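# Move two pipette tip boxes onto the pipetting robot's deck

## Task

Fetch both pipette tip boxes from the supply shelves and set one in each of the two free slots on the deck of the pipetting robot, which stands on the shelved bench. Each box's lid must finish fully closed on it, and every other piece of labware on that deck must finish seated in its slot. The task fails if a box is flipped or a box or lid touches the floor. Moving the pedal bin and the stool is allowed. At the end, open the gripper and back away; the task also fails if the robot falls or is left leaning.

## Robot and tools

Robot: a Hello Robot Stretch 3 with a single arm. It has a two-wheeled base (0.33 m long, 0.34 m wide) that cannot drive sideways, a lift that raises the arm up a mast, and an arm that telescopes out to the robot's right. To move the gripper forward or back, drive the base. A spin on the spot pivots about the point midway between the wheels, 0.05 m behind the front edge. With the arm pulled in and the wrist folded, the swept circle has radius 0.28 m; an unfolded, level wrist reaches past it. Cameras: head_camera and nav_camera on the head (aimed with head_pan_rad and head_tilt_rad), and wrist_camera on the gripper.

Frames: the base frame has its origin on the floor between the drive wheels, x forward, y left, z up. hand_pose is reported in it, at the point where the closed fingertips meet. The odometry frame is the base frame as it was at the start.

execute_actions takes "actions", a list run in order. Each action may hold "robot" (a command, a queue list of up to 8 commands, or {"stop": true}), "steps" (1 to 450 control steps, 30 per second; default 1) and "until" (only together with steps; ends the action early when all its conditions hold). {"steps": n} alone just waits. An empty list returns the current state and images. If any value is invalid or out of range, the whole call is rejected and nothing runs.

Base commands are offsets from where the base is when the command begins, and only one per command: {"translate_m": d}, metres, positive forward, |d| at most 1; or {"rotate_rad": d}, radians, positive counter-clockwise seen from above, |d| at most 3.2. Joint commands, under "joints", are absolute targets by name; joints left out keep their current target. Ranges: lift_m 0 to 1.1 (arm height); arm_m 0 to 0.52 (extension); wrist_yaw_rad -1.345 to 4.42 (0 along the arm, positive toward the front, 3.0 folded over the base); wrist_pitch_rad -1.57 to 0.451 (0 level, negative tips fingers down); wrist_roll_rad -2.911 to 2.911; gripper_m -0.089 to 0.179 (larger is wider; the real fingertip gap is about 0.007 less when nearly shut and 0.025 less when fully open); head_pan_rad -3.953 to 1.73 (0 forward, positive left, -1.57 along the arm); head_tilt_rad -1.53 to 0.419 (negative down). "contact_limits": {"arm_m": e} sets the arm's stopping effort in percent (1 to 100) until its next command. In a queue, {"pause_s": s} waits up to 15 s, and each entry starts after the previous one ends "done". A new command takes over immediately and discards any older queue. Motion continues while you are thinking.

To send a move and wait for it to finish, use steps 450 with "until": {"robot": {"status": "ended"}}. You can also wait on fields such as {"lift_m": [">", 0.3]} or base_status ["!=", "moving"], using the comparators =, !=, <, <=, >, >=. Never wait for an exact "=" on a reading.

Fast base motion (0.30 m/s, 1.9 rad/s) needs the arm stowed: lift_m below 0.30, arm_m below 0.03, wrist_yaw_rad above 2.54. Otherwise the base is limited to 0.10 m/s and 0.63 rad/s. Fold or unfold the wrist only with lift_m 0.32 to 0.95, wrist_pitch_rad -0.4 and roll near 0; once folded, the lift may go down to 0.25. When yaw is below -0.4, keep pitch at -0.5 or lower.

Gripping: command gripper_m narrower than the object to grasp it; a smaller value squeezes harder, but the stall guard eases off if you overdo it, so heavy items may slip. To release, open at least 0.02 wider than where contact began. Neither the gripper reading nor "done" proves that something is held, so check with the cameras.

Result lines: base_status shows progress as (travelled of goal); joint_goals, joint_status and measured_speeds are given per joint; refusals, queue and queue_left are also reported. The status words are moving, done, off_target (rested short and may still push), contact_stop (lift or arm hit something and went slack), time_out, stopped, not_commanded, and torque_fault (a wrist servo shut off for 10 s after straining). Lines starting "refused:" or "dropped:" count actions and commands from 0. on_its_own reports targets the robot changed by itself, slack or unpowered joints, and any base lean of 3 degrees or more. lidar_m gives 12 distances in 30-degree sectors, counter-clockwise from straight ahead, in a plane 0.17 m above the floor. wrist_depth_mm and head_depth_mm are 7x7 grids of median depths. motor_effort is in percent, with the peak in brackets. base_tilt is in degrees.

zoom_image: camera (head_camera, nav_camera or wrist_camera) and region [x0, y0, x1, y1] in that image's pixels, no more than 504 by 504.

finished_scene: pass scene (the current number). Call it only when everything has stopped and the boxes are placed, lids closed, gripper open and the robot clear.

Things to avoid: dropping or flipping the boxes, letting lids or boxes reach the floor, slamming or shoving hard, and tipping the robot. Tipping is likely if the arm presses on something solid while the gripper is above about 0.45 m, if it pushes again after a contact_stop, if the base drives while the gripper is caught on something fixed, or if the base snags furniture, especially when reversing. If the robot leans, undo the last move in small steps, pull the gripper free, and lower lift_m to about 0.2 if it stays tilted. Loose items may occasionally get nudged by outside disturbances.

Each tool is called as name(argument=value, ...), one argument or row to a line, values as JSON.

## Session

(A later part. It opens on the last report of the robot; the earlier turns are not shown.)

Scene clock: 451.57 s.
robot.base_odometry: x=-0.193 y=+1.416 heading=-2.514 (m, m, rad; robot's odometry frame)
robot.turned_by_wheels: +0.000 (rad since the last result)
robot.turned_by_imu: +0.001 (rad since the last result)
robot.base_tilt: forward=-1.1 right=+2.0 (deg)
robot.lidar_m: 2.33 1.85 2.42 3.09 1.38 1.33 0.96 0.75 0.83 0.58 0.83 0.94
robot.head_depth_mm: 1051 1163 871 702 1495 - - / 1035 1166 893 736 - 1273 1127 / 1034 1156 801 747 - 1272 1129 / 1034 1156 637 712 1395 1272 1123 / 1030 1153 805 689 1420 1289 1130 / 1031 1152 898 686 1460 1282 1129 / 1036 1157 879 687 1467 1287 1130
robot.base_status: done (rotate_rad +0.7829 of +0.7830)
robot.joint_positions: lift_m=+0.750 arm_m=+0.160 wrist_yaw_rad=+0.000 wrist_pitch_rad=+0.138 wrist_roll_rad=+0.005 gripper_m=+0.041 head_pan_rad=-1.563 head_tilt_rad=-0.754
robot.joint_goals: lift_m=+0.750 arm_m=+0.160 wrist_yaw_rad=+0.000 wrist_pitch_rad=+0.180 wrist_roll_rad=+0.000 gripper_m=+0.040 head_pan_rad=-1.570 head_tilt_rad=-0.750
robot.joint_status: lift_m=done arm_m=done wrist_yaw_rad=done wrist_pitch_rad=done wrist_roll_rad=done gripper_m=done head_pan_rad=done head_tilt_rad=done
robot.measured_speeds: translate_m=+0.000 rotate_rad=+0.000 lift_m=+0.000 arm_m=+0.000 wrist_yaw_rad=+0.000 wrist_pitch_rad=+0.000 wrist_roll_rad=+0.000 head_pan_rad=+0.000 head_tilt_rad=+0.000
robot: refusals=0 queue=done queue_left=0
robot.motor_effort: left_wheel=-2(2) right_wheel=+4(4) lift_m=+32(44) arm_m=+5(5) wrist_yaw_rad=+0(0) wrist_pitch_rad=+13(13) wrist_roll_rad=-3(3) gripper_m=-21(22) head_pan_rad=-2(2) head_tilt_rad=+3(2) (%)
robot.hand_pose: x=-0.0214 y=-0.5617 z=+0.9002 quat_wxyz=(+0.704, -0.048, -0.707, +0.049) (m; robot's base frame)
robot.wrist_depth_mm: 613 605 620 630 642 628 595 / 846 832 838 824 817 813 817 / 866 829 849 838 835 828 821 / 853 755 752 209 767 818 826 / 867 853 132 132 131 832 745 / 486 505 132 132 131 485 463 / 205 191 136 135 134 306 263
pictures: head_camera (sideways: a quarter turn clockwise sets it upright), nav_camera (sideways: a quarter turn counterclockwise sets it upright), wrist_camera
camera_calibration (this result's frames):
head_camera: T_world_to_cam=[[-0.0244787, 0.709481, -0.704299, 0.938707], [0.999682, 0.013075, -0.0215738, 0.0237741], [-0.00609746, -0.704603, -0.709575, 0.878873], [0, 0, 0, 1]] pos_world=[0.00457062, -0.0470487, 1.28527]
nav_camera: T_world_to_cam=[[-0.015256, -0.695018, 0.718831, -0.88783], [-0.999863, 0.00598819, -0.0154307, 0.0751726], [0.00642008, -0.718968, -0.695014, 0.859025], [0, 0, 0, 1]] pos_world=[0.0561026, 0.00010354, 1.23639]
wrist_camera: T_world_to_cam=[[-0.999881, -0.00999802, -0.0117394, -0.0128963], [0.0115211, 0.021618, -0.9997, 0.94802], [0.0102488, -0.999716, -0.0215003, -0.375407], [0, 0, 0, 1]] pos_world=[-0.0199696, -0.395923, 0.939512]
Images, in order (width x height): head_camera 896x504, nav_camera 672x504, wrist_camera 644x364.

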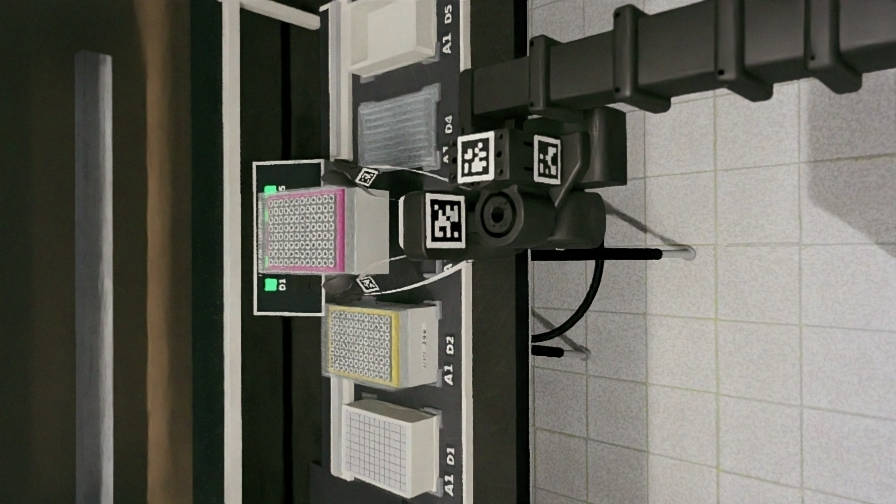

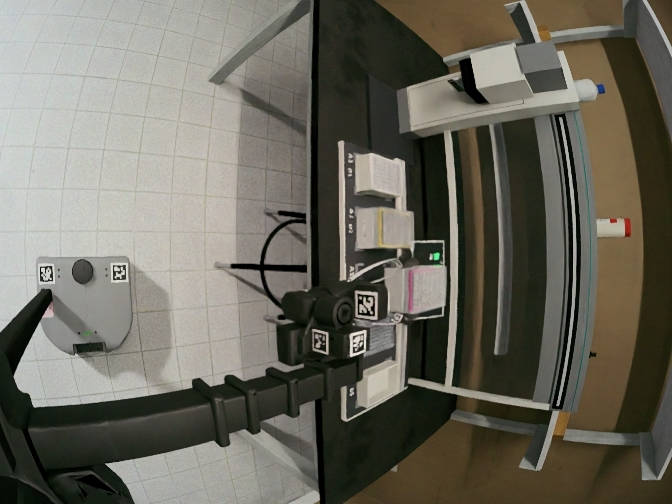

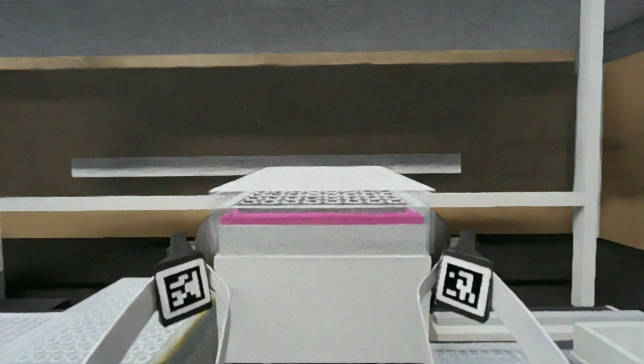

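execute_actions(
  actions=[
    {"robot": [{"joints": {"wrist_pitch_rad": 0.11}}, {"joints": {"lift_m": 0.70}}], "steps": 450, "until": {"robot": {"status": "ended"}}},
  ],
)

zoom_image(
  camera="head_camera",
  region=[280, 130, 520, 330],
)

Scene clock: 464.00 s.
robot.base_odometry: x=-0.193 y=+1.416 heading=-2.514 (m, m, rad; robot's odometry frame)
robot.turned_by_wheels: +0.000 (rad since the last result)
robot.turned_by_imu: +0.001 (rad since the last result)
robot.base_tilt: forward=-1.0 right=+1.9 (deg)
robot.lidar_m: 2.33 1.85 2.43 3.09 1.38 1.33 0.96 0.75 0.83 0.58 0.83 0.94
robot.head_depth_mm: 1051 1155 879 702 1461 1314 - / 1031 1162 892 703 - 1266 1132 / 1035 1155 808 689 - 1284 1133 / 1029 1159 797 683 1417 1274 1126 / 1037 1161 809 686 1427 1281 1127 / 1029 1158 895 687 1455 1284 1125 / 1031 1155 876 688 1470 1285 1135
robot.base_status: done (rotate_rad +0.7829 of +0.7830)
robot.joint_positions: lift_m=+0.700 arm_m=+0.160 wrist_yaw_rad=+0.000 wrist_pitch_rad=+0.076 wrist_roll_rad=+0.005 gripper_m=+0.041 head_pan_rad=-1.563 head_tilt_rad=-0.754
robot.joint_goals: lift_m=+0.700 arm_m=+0.160 wrist_yaw_rad=+0.000 wrist_pitch_rad=+0.110 wrist_roll_rad=+0.000 gripper_m=+0.040 head_pan_rad=-1.570 head_tilt_rad=-0.750
robot.joint_status: lift_m=done arm_m=done wrist_yaw_rad=done wrist_pitch_rad=done wrist_roll_rad=done gripper_m=done head_pan_rad=done head_tilt_rad=done
robot.measured_speeds: translate_m=+0.000 rotate_rad=+0.000 lift_m=+0.000 arm_m=+0.000 wrist_yaw_rad=+0.000 wrist_pitch_rad=+0.000 wrist_roll_rad=+0.000 head_pan_rad=+0.000 head_tilt_rad=+0.000
robot: refusals=0 queue=done queue_left=0
robot.motor_effort: left_wheel=-2(2) right_wheel=+3(4) lift_m=+33(32) arm_m=+5(5) wrist_yaw_rad=-1(1) wrist_pitch_rad=+10(14) wrist_roll_rad=-2(3) gripper_m=-22(21) head_pan_rad=-3(2) head_tilt_rad=+2(2) (%)
robot.hand_pose: x=-0.0214 y=-0.5620 z=+0.8342 quat_wxyz=(+0.705, -0.026, -0.708, +0.027) (m; robot's base frame)
robot.wrist_depth_mm: 794 824 798 809 809 785 785 / 837 824 809 823 820 824 794 / 825 764 756 745 734 826 829 / 856 861 377 209 371 824 826 / 176 175 132 131 131 425 399 / 148 148 131 132 132 258 229 / 149 159 136 134 135 183 181
pictures: head_camera (sideways: a quarter turn clockwise sets it upright), nav_camera (sideways: a quarter turn counterclockwise sets it upright), wrist_camera
camera_calibration (this result's frames):
head_camera: T_world_to_cam=[[-0.0244785, 0.709481, -0.704299, 0.938707], [0.999682, 0.0130748, -0.0215738, 0.0237741], [-0.00609763, -0.704603, -0.709575, 0.878873], [0, 0, 0, 1]] pos_world=[0.00457061, -0.0470487, 1.28527]
nav_camera: T_world_to_cam=[[-0.0152562, -0.695018, 0.718831, -0.88783], [-0.999863, 0.00598843, -0.0154307, 0.0751726], [0.00641991, -0.718968, -0.695014, 0.859025], [0, 0, 0, 1]] pos_world=[0.0561026, 0.000103513, 1.23639]
wrist_camera: T_world_to_cam=[[-0.999882, -0.00920108, -0.0123316, -0.012744], [0.0115196, 0.0836073, -0.996432, 0.914162], [0.0101993, -0.996456, -0.0834914, -0.323488], [0, 0, 0, 1]] pos_world=[-0.019974, -0.39889, 0.883734]
Images, in order (width x height): head_camera 896x504, nav_camera 672x504, wrist_camera 644x364.

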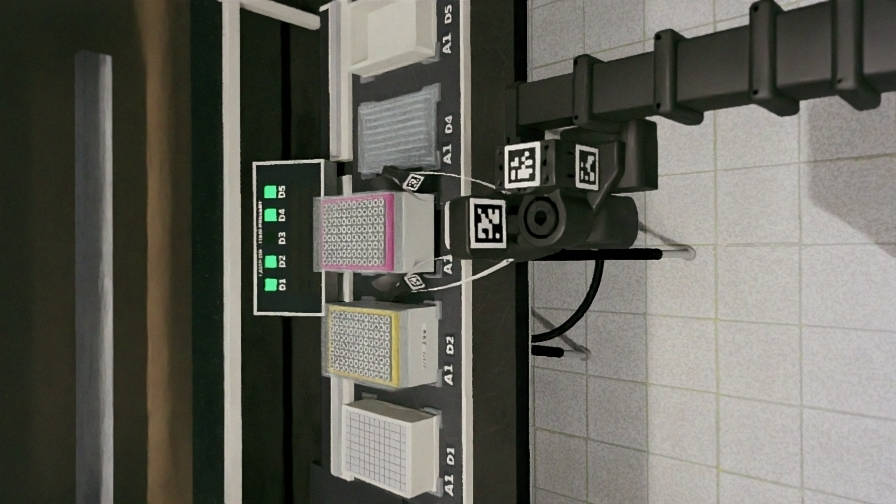

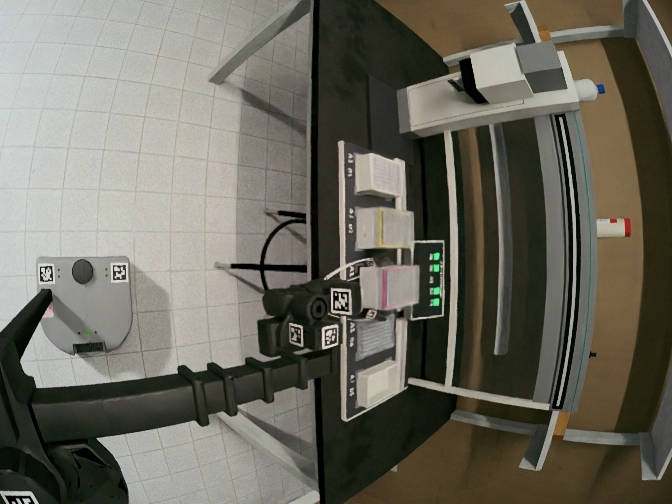

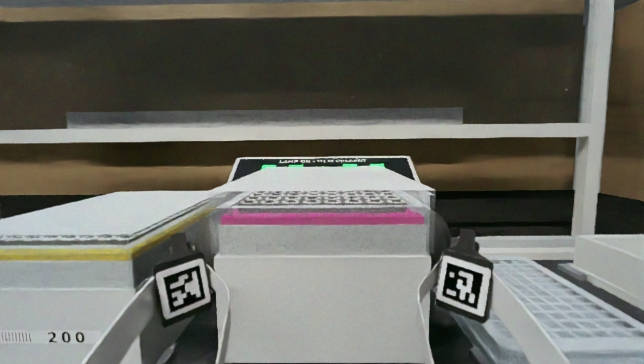

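Region (280, 130, 520, 330) of head_camera's 896x504 image, scaled by 2.100, with more detail than that image has.

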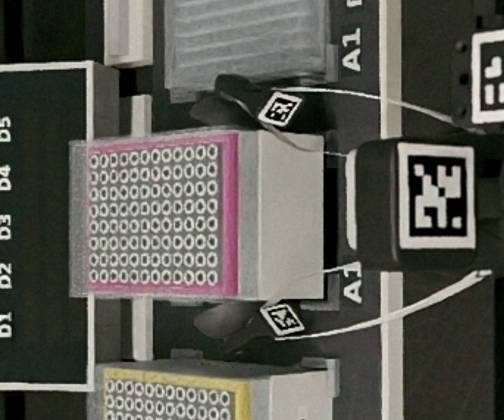

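execute_actions(
  actions=[
    {"robot": [{"joints": {"arm_m": 0.172}}, {"joints": {"lift_m": 0.688}}], "steps": 450, "until": {"robot": {"status": "ended"}}},
  ],
)

zoom_image(
  camera="head_camera",
  region=[300, 150, 480, 330],
)

Scene clock: 470.20 s.
robot.base_odometry: x=-0.193 y=+1.416 heading=-2.514 (m, m, rad; robot's odometry frame)
robot.turned_by_wheels: +0.000 (rad since the last result)
robot.turned_by_imu: +0.001 (rad since the last result)
robot.base_tilt: forward=-0.9 right=+1.8 (deg)
robot.lidar_m: 2.33 1.84 2.44 3.09 1.38 1.33 0.96 0.75 0.83 0.58 0.83 0.94
robot.head_depth_mm: 1047 1159 871 702 1459 1311 - / 1030 1155 896 706 - 1258 1129 / 1026 1150 805 704 - 1287 1132 / 1029 1154 799 685 1399 1286 1135 / 1032 1152 808 687 1429 1286 1129 / 1027 1149 898 687 1477 1286 1126 / 1032 1149 880 687 1471 1280 1128
robot.base_status: done (rotate_rad +0.7829 of +0.7830)
robot.joint_positions: lift_m=+0.688 arm_m=+0.172 wrist_yaw_rad=+0.000 wrist_pitch_rad=+0.075 wrist_roll_rad=+0.005 gripper_m=+0.041 head_pan_rad=-1.563 head_tilt_rad=-0.754
robot.joint_goals: lift_m=+0.688 arm_m=+0.172 wrist_yaw_rad=+0.000 wrist_pitch_rad=+0.110 wrist_roll_rad=+0.000 gripper_m=+0.040 head_pan_rad=-1.570 head_tilt_rad=-0.750
robot.joint_status: lift_m=done arm_m=done wrist_yaw_rad=done wrist_pitch_rad=done wrist_roll_rad=done gripper_m=done head_pan_rad=done head_tilt_rad=done
robot.measured_speeds: translate_m=+0.000 rotate_rad=+0.000 lift_m=+0.000 arm_m=+0.000 wrist_yaw_rad=+0.000 wrist_pitch_rad=+0.000 wrist_roll_rad=+0.000 head_pan_rad=+0.000 head_tilt_rad=+0.000
robot: refusals=0 queue=done queue_left=0
robot.motor_effort: left_wheel=-2(2) right_wheel=+3(4) lift_m=+32(33) arm_m=+5(5) wrist_yaw_rad=-1(0) wrist_pitch_rad=+11(10) wrist_roll_rad=-2(3) gripper_m=-21(21) head_pan_rad=-1(0) head_tilt_rad=+2(2) (%)
robot.hand_pose: x=-0.0214 y=-0.5740 z=+0.8222 quat_wxyz=(+0.705, -0.026, -0.708, +0.026) (m; robot's base frame)
robot.wrist_depth_mm: 815 799 783 787 793 787 780 / 804 793 800 806 792 820 802 / 795 730 714 733 716 812 776 / 824 834 318 209 326 812 690 / 136 154 132 131 131 303 288 / 134 136 132 131 131 228 217 / 137 149 137 135 134 163 162
pictures: head_camera (sideways: a quarter turn clockwise sets it upright), nav_camera (sideways: a quarter turn counterclockwise sets it upright), wrist_camera
camera_calibration (this result's frames):
head_camera: T_world_to_cam=[[-0.0244787, 0.709481, -0.704299, 0.938707], [0.999682, 0.0130751, -0.0215738, 0.0237741], [-0.00609738, -0.704603, -0.709575, 0.878873], [0, 0, 0, 1]] pos_world=[0.00457063, -0.0470487, 1.28527]
nav_camera: T_world_to_cam=[[-0.0152559, -0.695018, 0.718831, -0.88783], [-0.999863, 0.00598807, -0.0154307, 0.0751726], [0.00642016, -0.718968, -0.695014, 0.859025], [0, 0, 0, 1]] pos_world=[0.0561026, 0.000103535, 1.23639]
wrist_camera: T_world_to_cam=[[-0.999882, -0.00919922, -0.0123329, -0.0130006], [0.0115198, 0.0837374, -0.996421, 0.903246], [0.010199, -0.996445, -0.0836215, -0.336337], [0, 0, 0, 1]] pos_world=[-0.019974, -0.410896, 0.871728]
Images, in order (width x height): head_camera 896x504, nav_camera 672x504, wrist_camera 644x364.

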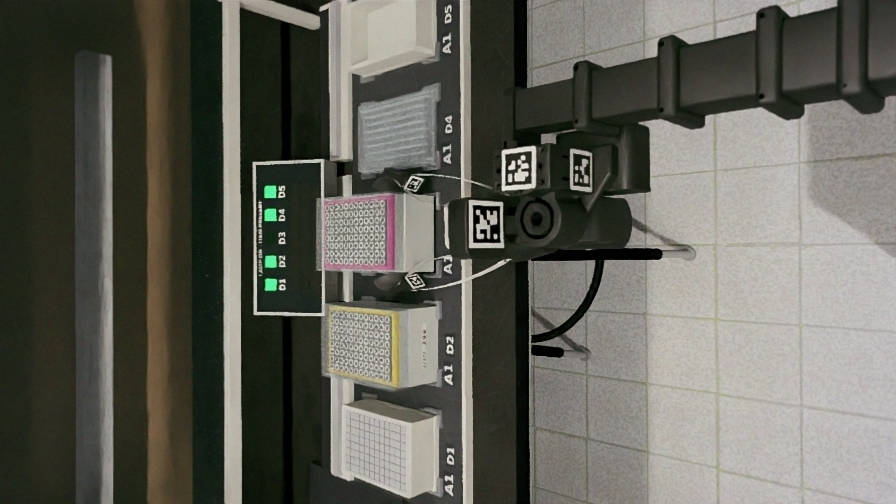

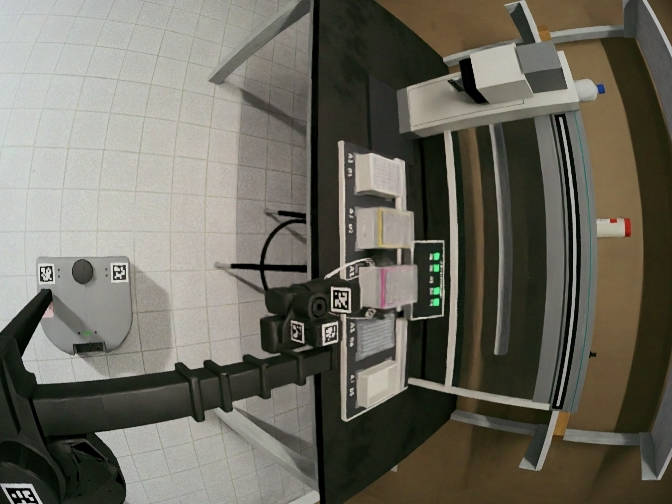

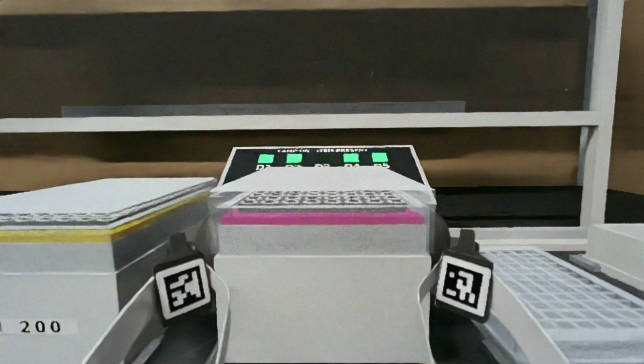

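Region (300, 150, 480, 330) of head_camera's 896x504 image, scaled by 2.800, with more detail than that image has.

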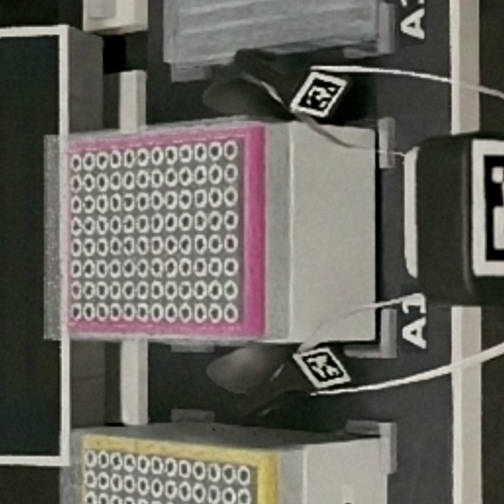

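execute_actions(
  actions=[
    {"robot": [{"joints": {"arm_m": 0.1735}}, {"joints": {"lift_m": 0.679}}], "steps": 450, "until": {"robot": {"status": "ended"}}},
  ],
)

zoom_image(
  camera="head_camera",
  region=[300, 150, 480, 330],
)

Scene clock: 475.80 s.
robot.base_odometry: x=-0.193 y=+1.416 heading=-2.514 (m, m, rad; robot's odometry frame)
robot.turned_by_wheels: +0.000 (rad since the last result)
robot.turned_by_imu: +0.001 (rad since the last result)
robot.base_tilt: forward=-1.0 right=+1.9 (deg)
robot.lidar_m: 2.33 1.85 2.43 3.10 1.38 1.33 0.96 0.75 0.83 0.58 0.83 0.94
robot.head_depth_mm: 1048 1161 872 698 1454 1282 - / 1031 1156 895 704 - 1257 1133 / 1039 1152 804 705 - 1286 1135 / 1031 1150 798 687 1414 1274 1119 / 1034 1155 809 686 1423 1285 1124 / 1031 1152 896 689 1455 1284 1126 / 1030 1159 876 688 1451 1282 1131
robot.base_status: done (rotate_rad +0.7829 of +0.7830)
robot.joint_positions: lift_m=+0.679 arm_m=+0.173 wrist_yaw_rad=+0.001 wrist_pitch_rad=+0.084 wrist_roll_rad=+0.005 gripper_m=+0.041 head_pan_rad=-1.563 head_tilt_rad=-0.754
robot.joint_goals: lift_m=+0.679 arm_m=+0.173 wrist_yaw_rad=+0.000 wrist_pitch_rad=+0.110 wrist_roll_rad=+0.000 gripper_m=+0.040 head_pan_rad=-1.570 head_tilt_rad=-0.750
robot.joint_status: lift_m=done arm_m=done wrist_yaw_rad=done wrist_pitch_rad=done wrist_roll_rad=done gripper_m=done head_pan_rad=done head_tilt_rad=done
robot.measured_speeds: translate_m=+0.000 rotate_rad=+0.000 lift_m=+0.000 arm_m=+0.000 wrist_yaw_rad=+0.000 wrist_pitch_rad=+0.000 wrist_roll_rad=+0.000 head_pan_rad=+0.000 head_tilt_rad=+0.000
robot: refusals=0 queue=done queue_left=0
robot.motor_effort: left_wheel=-2(2) right_wheel=+3(4) lift_m=+31(33) arm_m=+5(2) wrist_yaw_rad=-1(1) wrist_pitch_rad=+8(10) wrist_roll_rad=-2(2) gripper_m=-21(22) head_pan_rad=-2(2) head_tilt_rad=+0(3) (%)
robot.hand_pose: x=-0.0212 y=-0.5755 z=+0.8153 quat_wxyz=(+0.705, -0.029, -0.708, +0.030) (m; robot's base frame)
robot.wrist_depth_mm: 811 792 788 779 814 766 779 / 805 800 789 793 776 788 774 / 810 816 834 732 743 812 767 / 844 228 308 195 319 821 758 / 132 149 132 131 131 300 263 / 133 132 132 132 132 214 206 / 134 143 136 135 134 145 151
pictures: head_camera (sideways: a quarter turn clockwise sets it upright), nav_camera (sideways: a quarter turn counterclockwise sets it upright), wrist_camera
camera_calibration (this result's frames):
head_camera: T_world_to_cam=[[-0.0244786, 0.709476, -0.704304, 0.938713], [0.999682, 0.0130749, -0.0215738, 0.0237742], [-0.00609743, -0.704608, -0.709571, 0.878867], [0, 0, 0, 1]] pos_world=[0.00457062, -0.0470488, 1.28527]
nav_camera: T_world_to_cam=[[-0.0152561, -0.695013, 0.718836, -0.887836], [-0.999863, 0.00598809, -0.0154307, 0.0751728], [0.00642011, -0.718972, -0.695009, 0.859019], [0, 0, 0, 1]] pos_world=[0.0561026, 0.000103091, 1.23639]
wrist_camera: T_world_to_cam=[[-0.999879, -0.0100706, -0.0118368, -0.0137974], [0.0110407, 0.0757348, -0.997067, 0.892442], [0.0109375, -0.997077, -0.0756144, -0.345312], [0, 0, 0, 1]] pos_world=[-0.019872, -0.41203, 0.863551]
Images, in order (width x height): head_camera 896x504, nav_camera 672x504, wrist_camera 644x364.

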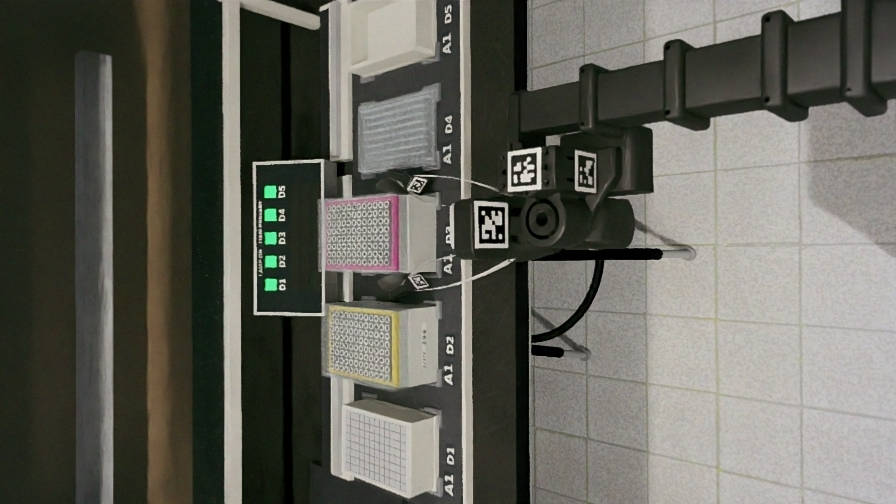

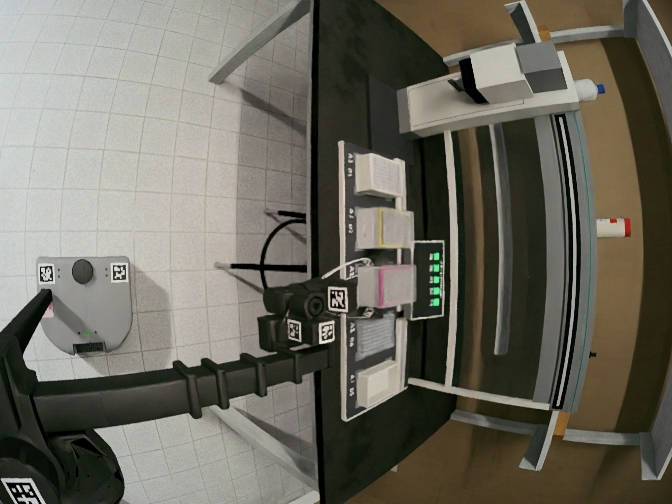

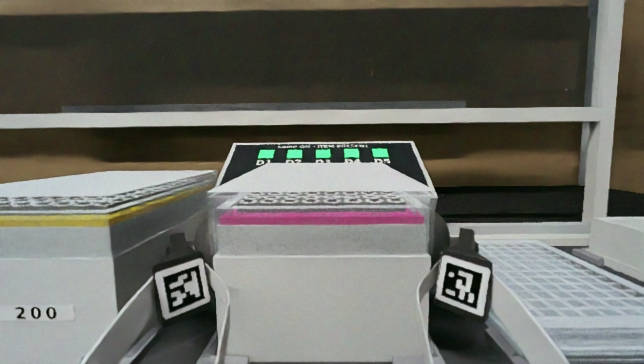

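Region (300, 150, 480, 330) of head_camera's 896x504 image, scaled by 2.800, with more detail than that image has.

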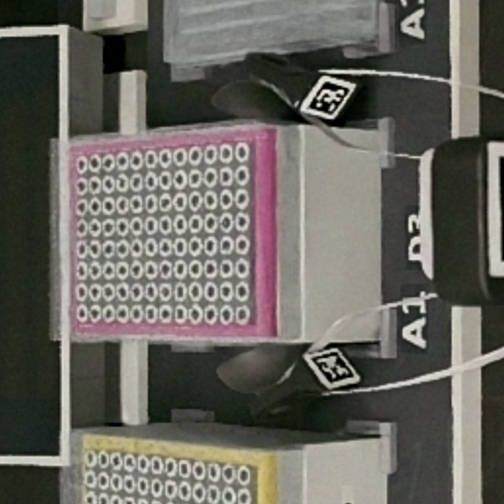

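execute_actions(
  actions=[
    {"robot": [{"joints": {"arm_m": 0.170}, "contact_limits": {"arm_m": 20}}, {"pause_s": 0.3}], "steps": 450, "until": {"robot": {"status": "ended"}}},
  ],
)

zoom_image(
  camera="head_camera",
  region=[300, 150, 480, 330],
)

Scene clock: 479.40 s.
robot.base_odometry: x=-0.193 y=+1.416 heading=-2.514 (m, m, rad; robot's odometry frame)
robot.turned_by_wheels: +0.000 (rad since the last result)
robot.turned_by_imu: +0.000 (rad since the last result)
robot.base_tilt: forward=-1.1 right=+1.9 (deg)
robot.lidar_m: 2.33 1.85 2.43 3.09 1.38 1.33 0.96 0.75 0.83 0.58 0.83 0.94
robot.head_depth_mm: 1053 1165 875 700 1464 1283 - / 1034 1161 895 704 - 1260 1126 / 1030 1156 807 705 - 1285 1125 / 1033 1153 797 685 1427 1281 1126 / 1031 1156 807 685 1442 1288 1131 / 1037 1151 897 690 1455 1282 1120 / 1030 1154 874 685 1459 1289 1122
robot.base_status: done (rotate_rad +0.7829 of +0.7830)
robot.joint_positions: lift_m=+0.679 arm_m=+0.170 wrist_yaw_rad=+0.001 wrist_pitch_rad=+0.084 wrist_roll_rad=+0.004 gripper_m=+0.041 head_pan_rad=-1.563 head_tilt_rad=-0.754
robot.joint_goals: lift_m=+0.679 arm_m=+0.170 wrist_yaw_rad=+0.000 wrist_pitch_rad=+0.110 wrist_roll_rad=+0.000 gripper_m=+0.040 head_pan_rad=-1.570 head_tilt_rad=-0.750
robot.joint_status: lift_m=done arm_m=done wrist_yaw_rad=done wrist_pitch_rad=done wrist_roll_rad=done gripper_m=done head_pan_rad=done head_tilt_rad=done
robot.measured_speeds: translate_m=+0.000 rotate_rad=+0.000 lift_m=+0.000 arm_m=+0.000 wrist_yaw_rad=+0.000 wrist_pitch_rad=+0.000 wrist_roll_rad=+0.000 head_pan_rad=+0.000 head_tilt_rad=+0.000
robot: refusals=0 queue=done queue_left=0
robot.motor_effort: left_wheel=-2(2) right_wheel=+3(3) lift_m=+31(31) arm_m=-7(6) wrist_yaw_rad=-1(1) wrist_pitch_rad=+8(8) wrist_roll_rad=-2(2) gripper_m=-22(21) head_pan_rad=-1(2) head_tilt_rad=+3(2) (%)
robot.contact_limits: arm_m 20 (drawing in: default 32, maximum 52; extending or still: default 43, maximum 70)
robot.hand_pose: x=-0.0211 y=-0.5728 z=+0.8153 quat_wxyz=(+0.705, -0.029, -0.708, +0.030) (m; robot's base frame)
robot.wrist_depth_mm: 787 801 786 782 780 801 758 / 820 811 811 802 806 795 786 / 821 819 806 743 729 827 802 / 840 227 308 201 323 810 672 / 135 149 132 131 131 304 261 / 135 135 132 132 131 206 205 / 137 143 136 135 134 144 151
pictures: head_camera (sideways: a quarter turn clockwise sets it upright), nav_camera (sideways: a quarter turn counterclockwise sets it upright), wrist_camera
camera_calibration (this result's frames):
head_camera: T_world_to_cam=[[-0.0244786, 0.70947, -0.704311, 0.938722], [0.999682, 0.0130747, -0.0215739, 0.0237742], [-0.00609738, -0.704615, -0.709564, 0.878858], [0, 0, 0, 1]] pos_world=[0.00457063, -0.0470489, 1.28527]
nav_camera: T_world_to_cam=[[-0.0152561, -0.695006, 0.718842, -0.887845], [-0.999863, 0.00598794, -0.0154309, 0.0751729], [0.00642016, -0.718979, -0.695002, 0.85901], [0, 0, 0, 1]] pos_world=[0.0561026, 0.000102463, 1.23639]
wrist_camera: T_world_to_cam=[[-0.999882, -0.0104327, -0.0112999, -0.0143104], [0.0104785, 0.0756862, -0.997077, 0.892215], [0.0112574, -0.997077, -0.075568, -0.342625], [0, 0, 0, 1]] pos_world=[-0.0198007, -0.409301, 0.863553]
Images, in order (width x height): head_camera 896x504, nav_camera 672x504, wrist_camera 644x364.

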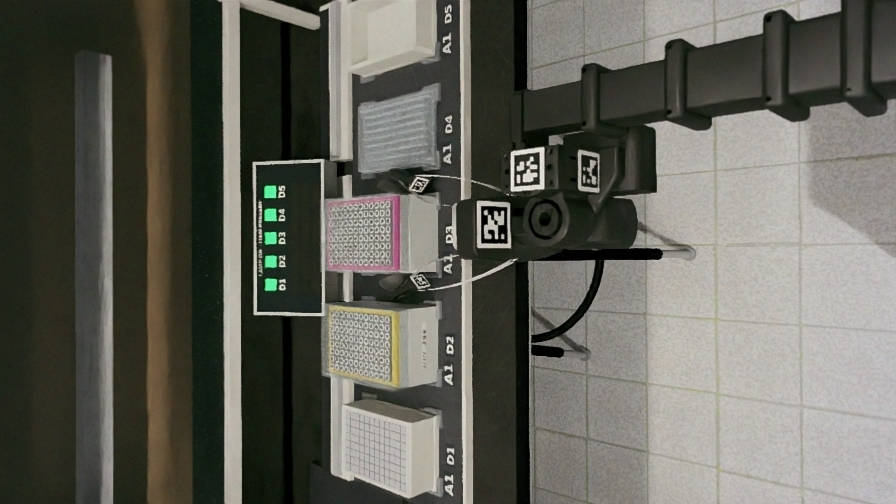

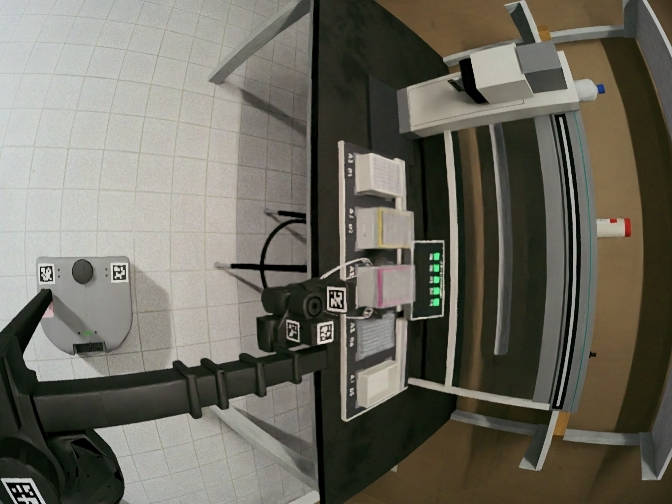

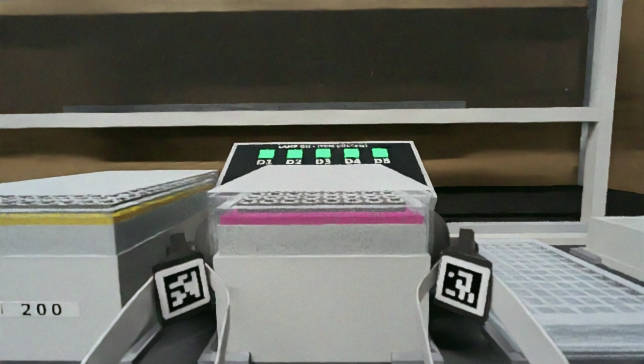

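Region (300, 150, 480, 330) of head_camera's 896x504 image, scaled by 2.800, with more detail than that image has.

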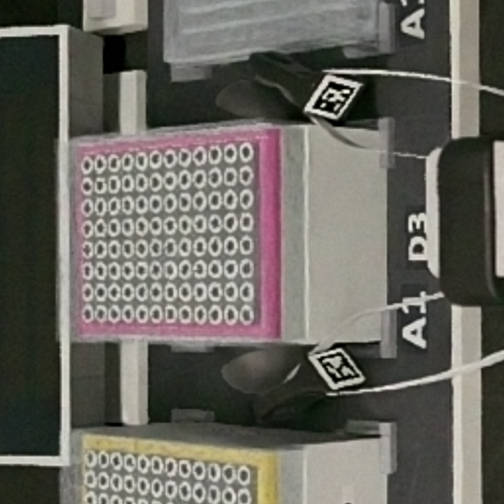

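execute_actions(
  actions=[
    {"robot": [{"joints": {"gripper_m": 0.09}}, {"joints": {"gripper_m": 0.115}}, {"pause_s": 0.3}, {"joints": {"arm_m": 0.0}}], "steps": 450, "until": {"robot": {"status": "ended"}}},
  ],
)

zoom_image(
  camera="head_camera",
  region=[300, 60, 480, 420],
)

zoom_image(
  camera="wrist_camera",
  region=[100, 130, 560, 300],
)

Scene clock: 490.50 s.
robot.base_odometry: x=-0.193 y=+1.416 heading=-2.514 (m, m, rad; robot's odometry frame)
robot.turned_by_wheels: +0.000 (rad since the last result)
robot.turned_by_imu: +0.001 (rad since the last result)
robot.base_tilt: forward=-1.1 right=+1.8 (deg)
robot.lidar_m: 2.33 1.84 2.43 3.09 1.38 1.33 0.96 0.75 0.83 0.58 0.83 0.94
robot.head_depth_mm: 1051 1156 873 698 1462 1283 - / 1036 1161 898 704 1462 1316 - / 1031 1156 810 702 1422 1312 - / 1028 1159 795 687 1422 1267 1125 / 1034 1155 806 688 1428 1289 1123 / 1034 1160 892 687 1464 1291 1129 / 1024 1149 878 687 1461 1281 1120
robot.base_status: done (rotate_rad +0.7829 of +0.7830)
robot.joint_positions: lift_m=+0.679 arm_m=+0.000 wrist_yaw_rad=+0.000 wrist_pitch_rad=+0.085 wrist_roll_rad=+0.004 gripper_m=+0.115 head_pan_rad=-1.563 head_tilt_rad=-0.754
robot.joint_goals: lift_m=+0.679 arm_m=+0.000 wrist_yaw_rad=+0.000 wrist_pitch_rad=+0.110 wrist_roll_rad=+0.000 gripper_m=+0.115 head_pan_rad=-1.570 head_tilt_rad=-0.750
robot.joint_status: lift_m=done arm_m=done wrist_yaw_rad=done wrist_pitch_rad=done wrist_roll_rad=done gripper_m=done head_pan_rad=done head_tilt_rad=done
robot.measured_speeds: translate_m=+0.000 rotate_rad=+0.000 lift_m=+0.000 arm_m=+0.000 wrist_yaw_rad=+0.000 wrist_pitch_rad=+0.000 wrist_roll_rad=+0.000 head_pan_rad=+0.000 head_tilt_rad=+0.000
robot: refusals=0 queue=done queue_left=0
robot.motor_effort: left_wheel=-2(2) right_wheel=+3(3) lift_m=+31(32) arm_m=-6(6) wrist_yaw_rad=+0(1) wrist_pitch_rad=+7(8) wrist_roll_rad=-2(2) gripper_m=+0(84) head_pan_rad=-2(1) head_tilt_rad=+2(2) (%)
robot.hand_pose: x=-0.0215 y=-0.4027 z=+0.8158 quat_wxyz=(+0.705, -0.030, -0.708, +0.030) (m; robot's base frame)
robot.wrist_depth_mm: 485 902 971 942 918 848 950 / 486 974 961 962 946 966 947 / 493 988 970 903 982 955 965 / 505 367 341 302 702 708 - / 307 305 305 301 335 329 301 / 247 265 243 241 239 255 235 / 211 252 209 209 208 251 205
pictures: head_camera (sideways: a quarter turn clockwise sets it upright), nav_camera (sideways: a quarter turn counterclockwise sets it upright), wrist_camera
camera_calibration (this result's frames):
head_camera: T_world_to_cam=[[-0.0244785, 0.709449, -0.704331, 0.938748], [0.999682, 0.0130742, -0.021574, 0.0237744], [-0.00609714, -0.704635, -0.709544, 0.878832], [0, 0, 0, 1]] pos_world=[0.00457063, -0.0470494, 1.28527]
nav_camera: T_world_to_cam=[[-0.0152562, -0.694985, 0.718862, -0.887871], [-0.999863, 0.00598738, -0.0154313, 0.0751734], [0.0064204, -0.718999, -0.694981, 0.858983], [0, 0, 0, 1]] pos_world=[0.0561026, 0.000100599, 1.23639]
wrist_camera: T_world_to_cam=[[-0.999896, -0.00899425, -0.0112861, -0.0123391], [0.0105912, 0.0738881, -0.99721, 0.879162], [0.00980307, -0.997226, -0.0737851, -0.17457], [0, 0, 0, 1]] pos_world=[-0.0199379, -0.239157, 0.863689]
Images, in order (width x height): head_camera 896x504, nav_camera 672x504, wrist_camera 644x364.

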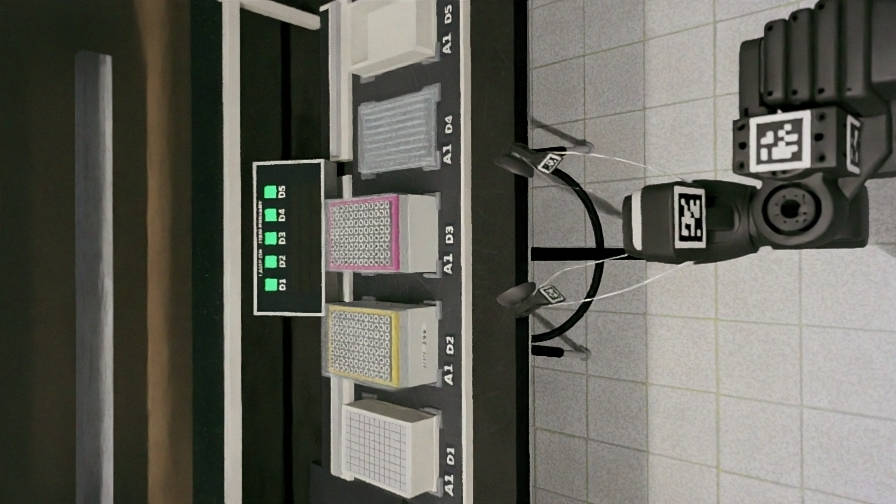

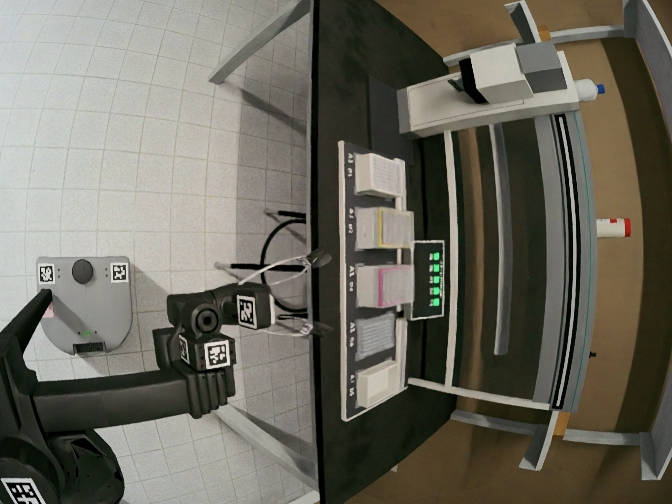

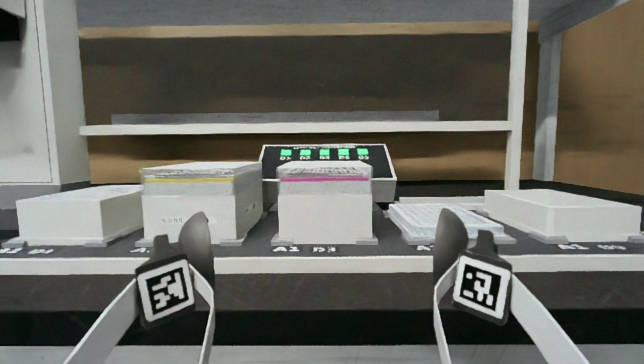

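Region (300, 60, 480, 420) of head_camera's 896x504 image, scaled by 1.400, with more detail than that image has.

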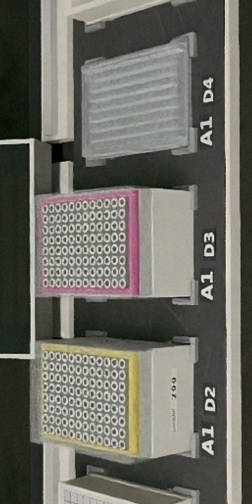

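Region (100, 130, 560, 300) of wrist_camera's 644x364 image, scaled by 1.096; it fills the top 186 rows of this view, and the rest is white.

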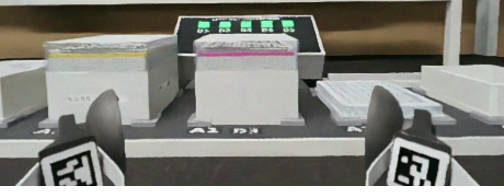

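execute_actions(
  actions=[
    {"robot": {"joints": {"wrist_yaw_rad": 1.5}}, "steps": 450, "until": {"robot": {"status": "ended"}}},
  ],
)

finished_scene(
  scene=1,
)

Scene clock: 496.87 s.
robot.base_odometry: x=-0.193 y=+1.416 heading=-2.514 (m, m, rad; robot's odometry frame)
robot.turned_by_wheels: +0.000 (rad since the last result)
robot.turned_by_imu: +0.001 (rad since the last result)
robot.base_tilt: forward=-1.2 right=+1.9 (deg)
robot.lidar_m: 2.33 1.84 2.44 3.09 1.38 1.33 0.96 0.75 0.83 0.58 0.83 0.94
robot.head_depth_mm: 1050 1158 874 699 1466 1288 - / 1036 1153 901 704 1457 1311 - / 1039 1158 809 705 1429 1337 - / 1037 1158 797 685 1422 1289 1084 / 1029 1153 811 689 1431 1297 - / 1024 1160 897 686 1460 1281 1072 / 1029 1153 878 689 1456 1286 1124
robot.base_status: done (rotate_rad +0.7829 of +0.7830)
robot.joint_positions: lift_m=+0.679 arm_m=+0.000 wrist_yaw_rad=+1.498 wrist_pitch_rad=+0.085 wrist_roll_rad=+0.004 gripper_m=+0.115 head_pan_rad=-1.563 head_tilt_rad=-0.754
robot.joint_goals: lift_m=+0.679 arm_m=+0.000 wrist_yaw_rad=+1.500 wrist_pitch_rad=+0.110 wrist_roll_rad=+0.000 gripper_m=+0.115 head_pan_rad=-1.570 head_tilt_rad=-0.750
robot.joint_status: lift_m=done arm_m=done wrist_yaw_rad=done wrist_pitch_rad=done wrist_roll_rad=done gripper_m=done head_pan_rad=done head_tilt_rad=done
robot.measured_speeds: translate_m=+0.000 rotate_rad=+0.000 lift_m=+0.000 arm_m=+0.000 wrist_yaw_rad=+0.000 wrist_pitch_rad=+0.000 wrist_roll_rad=+0.000 head_pan_rad=+0.000 head_tilt_rad=+0.000
robot: refusals=0 queue=done queue_left=0
robot.motor_effort: left_wheel=-2(2) right_wheel=+4(3) lift_m=+32(32) arm_m=-6(6) wrist_yaw_rad=+1(2) wrist_pitch_rad=+7(8) wrist_roll_rad=-2(2) gripper_m=+0(0) head_pan_rad=-1(2) head_tilt_rad=+2(2) (%)
robot.hand_pose: x=+0.2353 y=-0.1640 z=+0.8158 quat_wxyz=(+0.496, +0.460, -0.539, +0.502) (m; robot's base frame)
robot.wrist_depth_mm: - - - - - - - / - - - - - - - / - - - - - - - / - - - - - - - / - - - - - 485 370 / - - - - - - 365 / - - - - - - -
pictures: head_camera (sideways: a quarter turn clockwise sets it upright), nav_camera (sideways: a quarter turn counterclockwise sets it upright), wrist_camera
camera_calibration (this result's frames):
head_camera: T_world_to_cam=[[-0.0244784, 0.709449, -0.704331, 0.938748], [0.999682, 0.013074, -0.021574, 0.0237744], [-0.00609723, -0.704635, -0.709544, 0.878832], [0, 0, 0, 1]] pos_world=[0.00457063, -0.0470494, 1.28527]
nav_camera: T_world_to_cam=[[-0.0152563, -0.694985, 0.718862, -0.887871], [-0.999863, 0.0059875, -0.0154313, 0.0751734], [0.00642031, -0.718999, -0.694981, 0.858983], [0, 0, 0, 1]] pos_world=[0.0561026, 0.000100589, 1.23639]
wrist_camera: T_world_to_cam=[[-0.0633812, -0.997926, -0.011286, -0.135984], [-0.0729279, 0.0159098, -0.99721, 0.868951], [0.995321, -0.0623813, -0.073785, -0.0176535], [0, 0, 0, 1]] pos_world=[0.0723228, -0.150628, 0.863689]
Images, in order (width x height): head_camera 896x504, nav_camera 672x504, wrist_camera 644x364.

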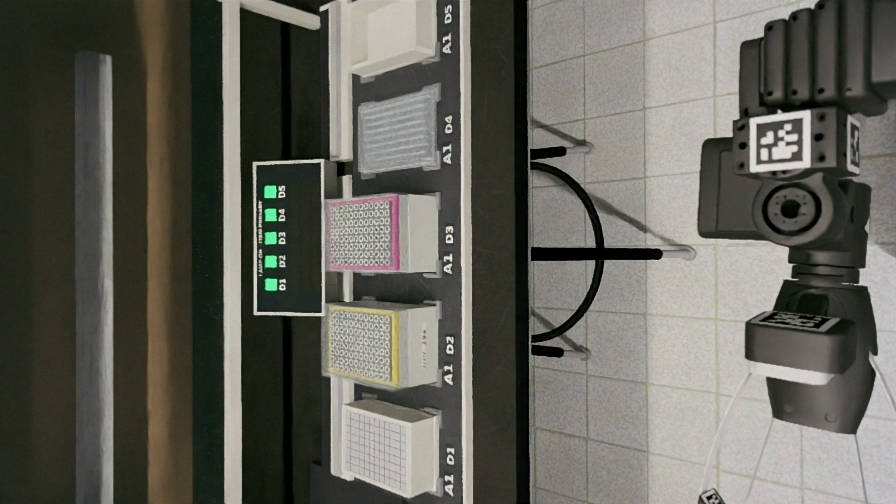

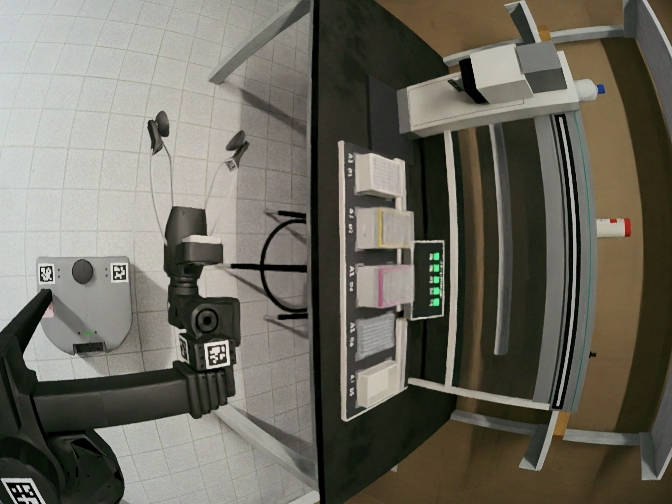

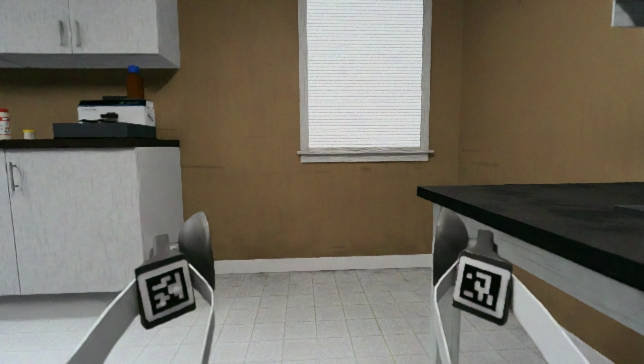

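The scene is finished: the task was done.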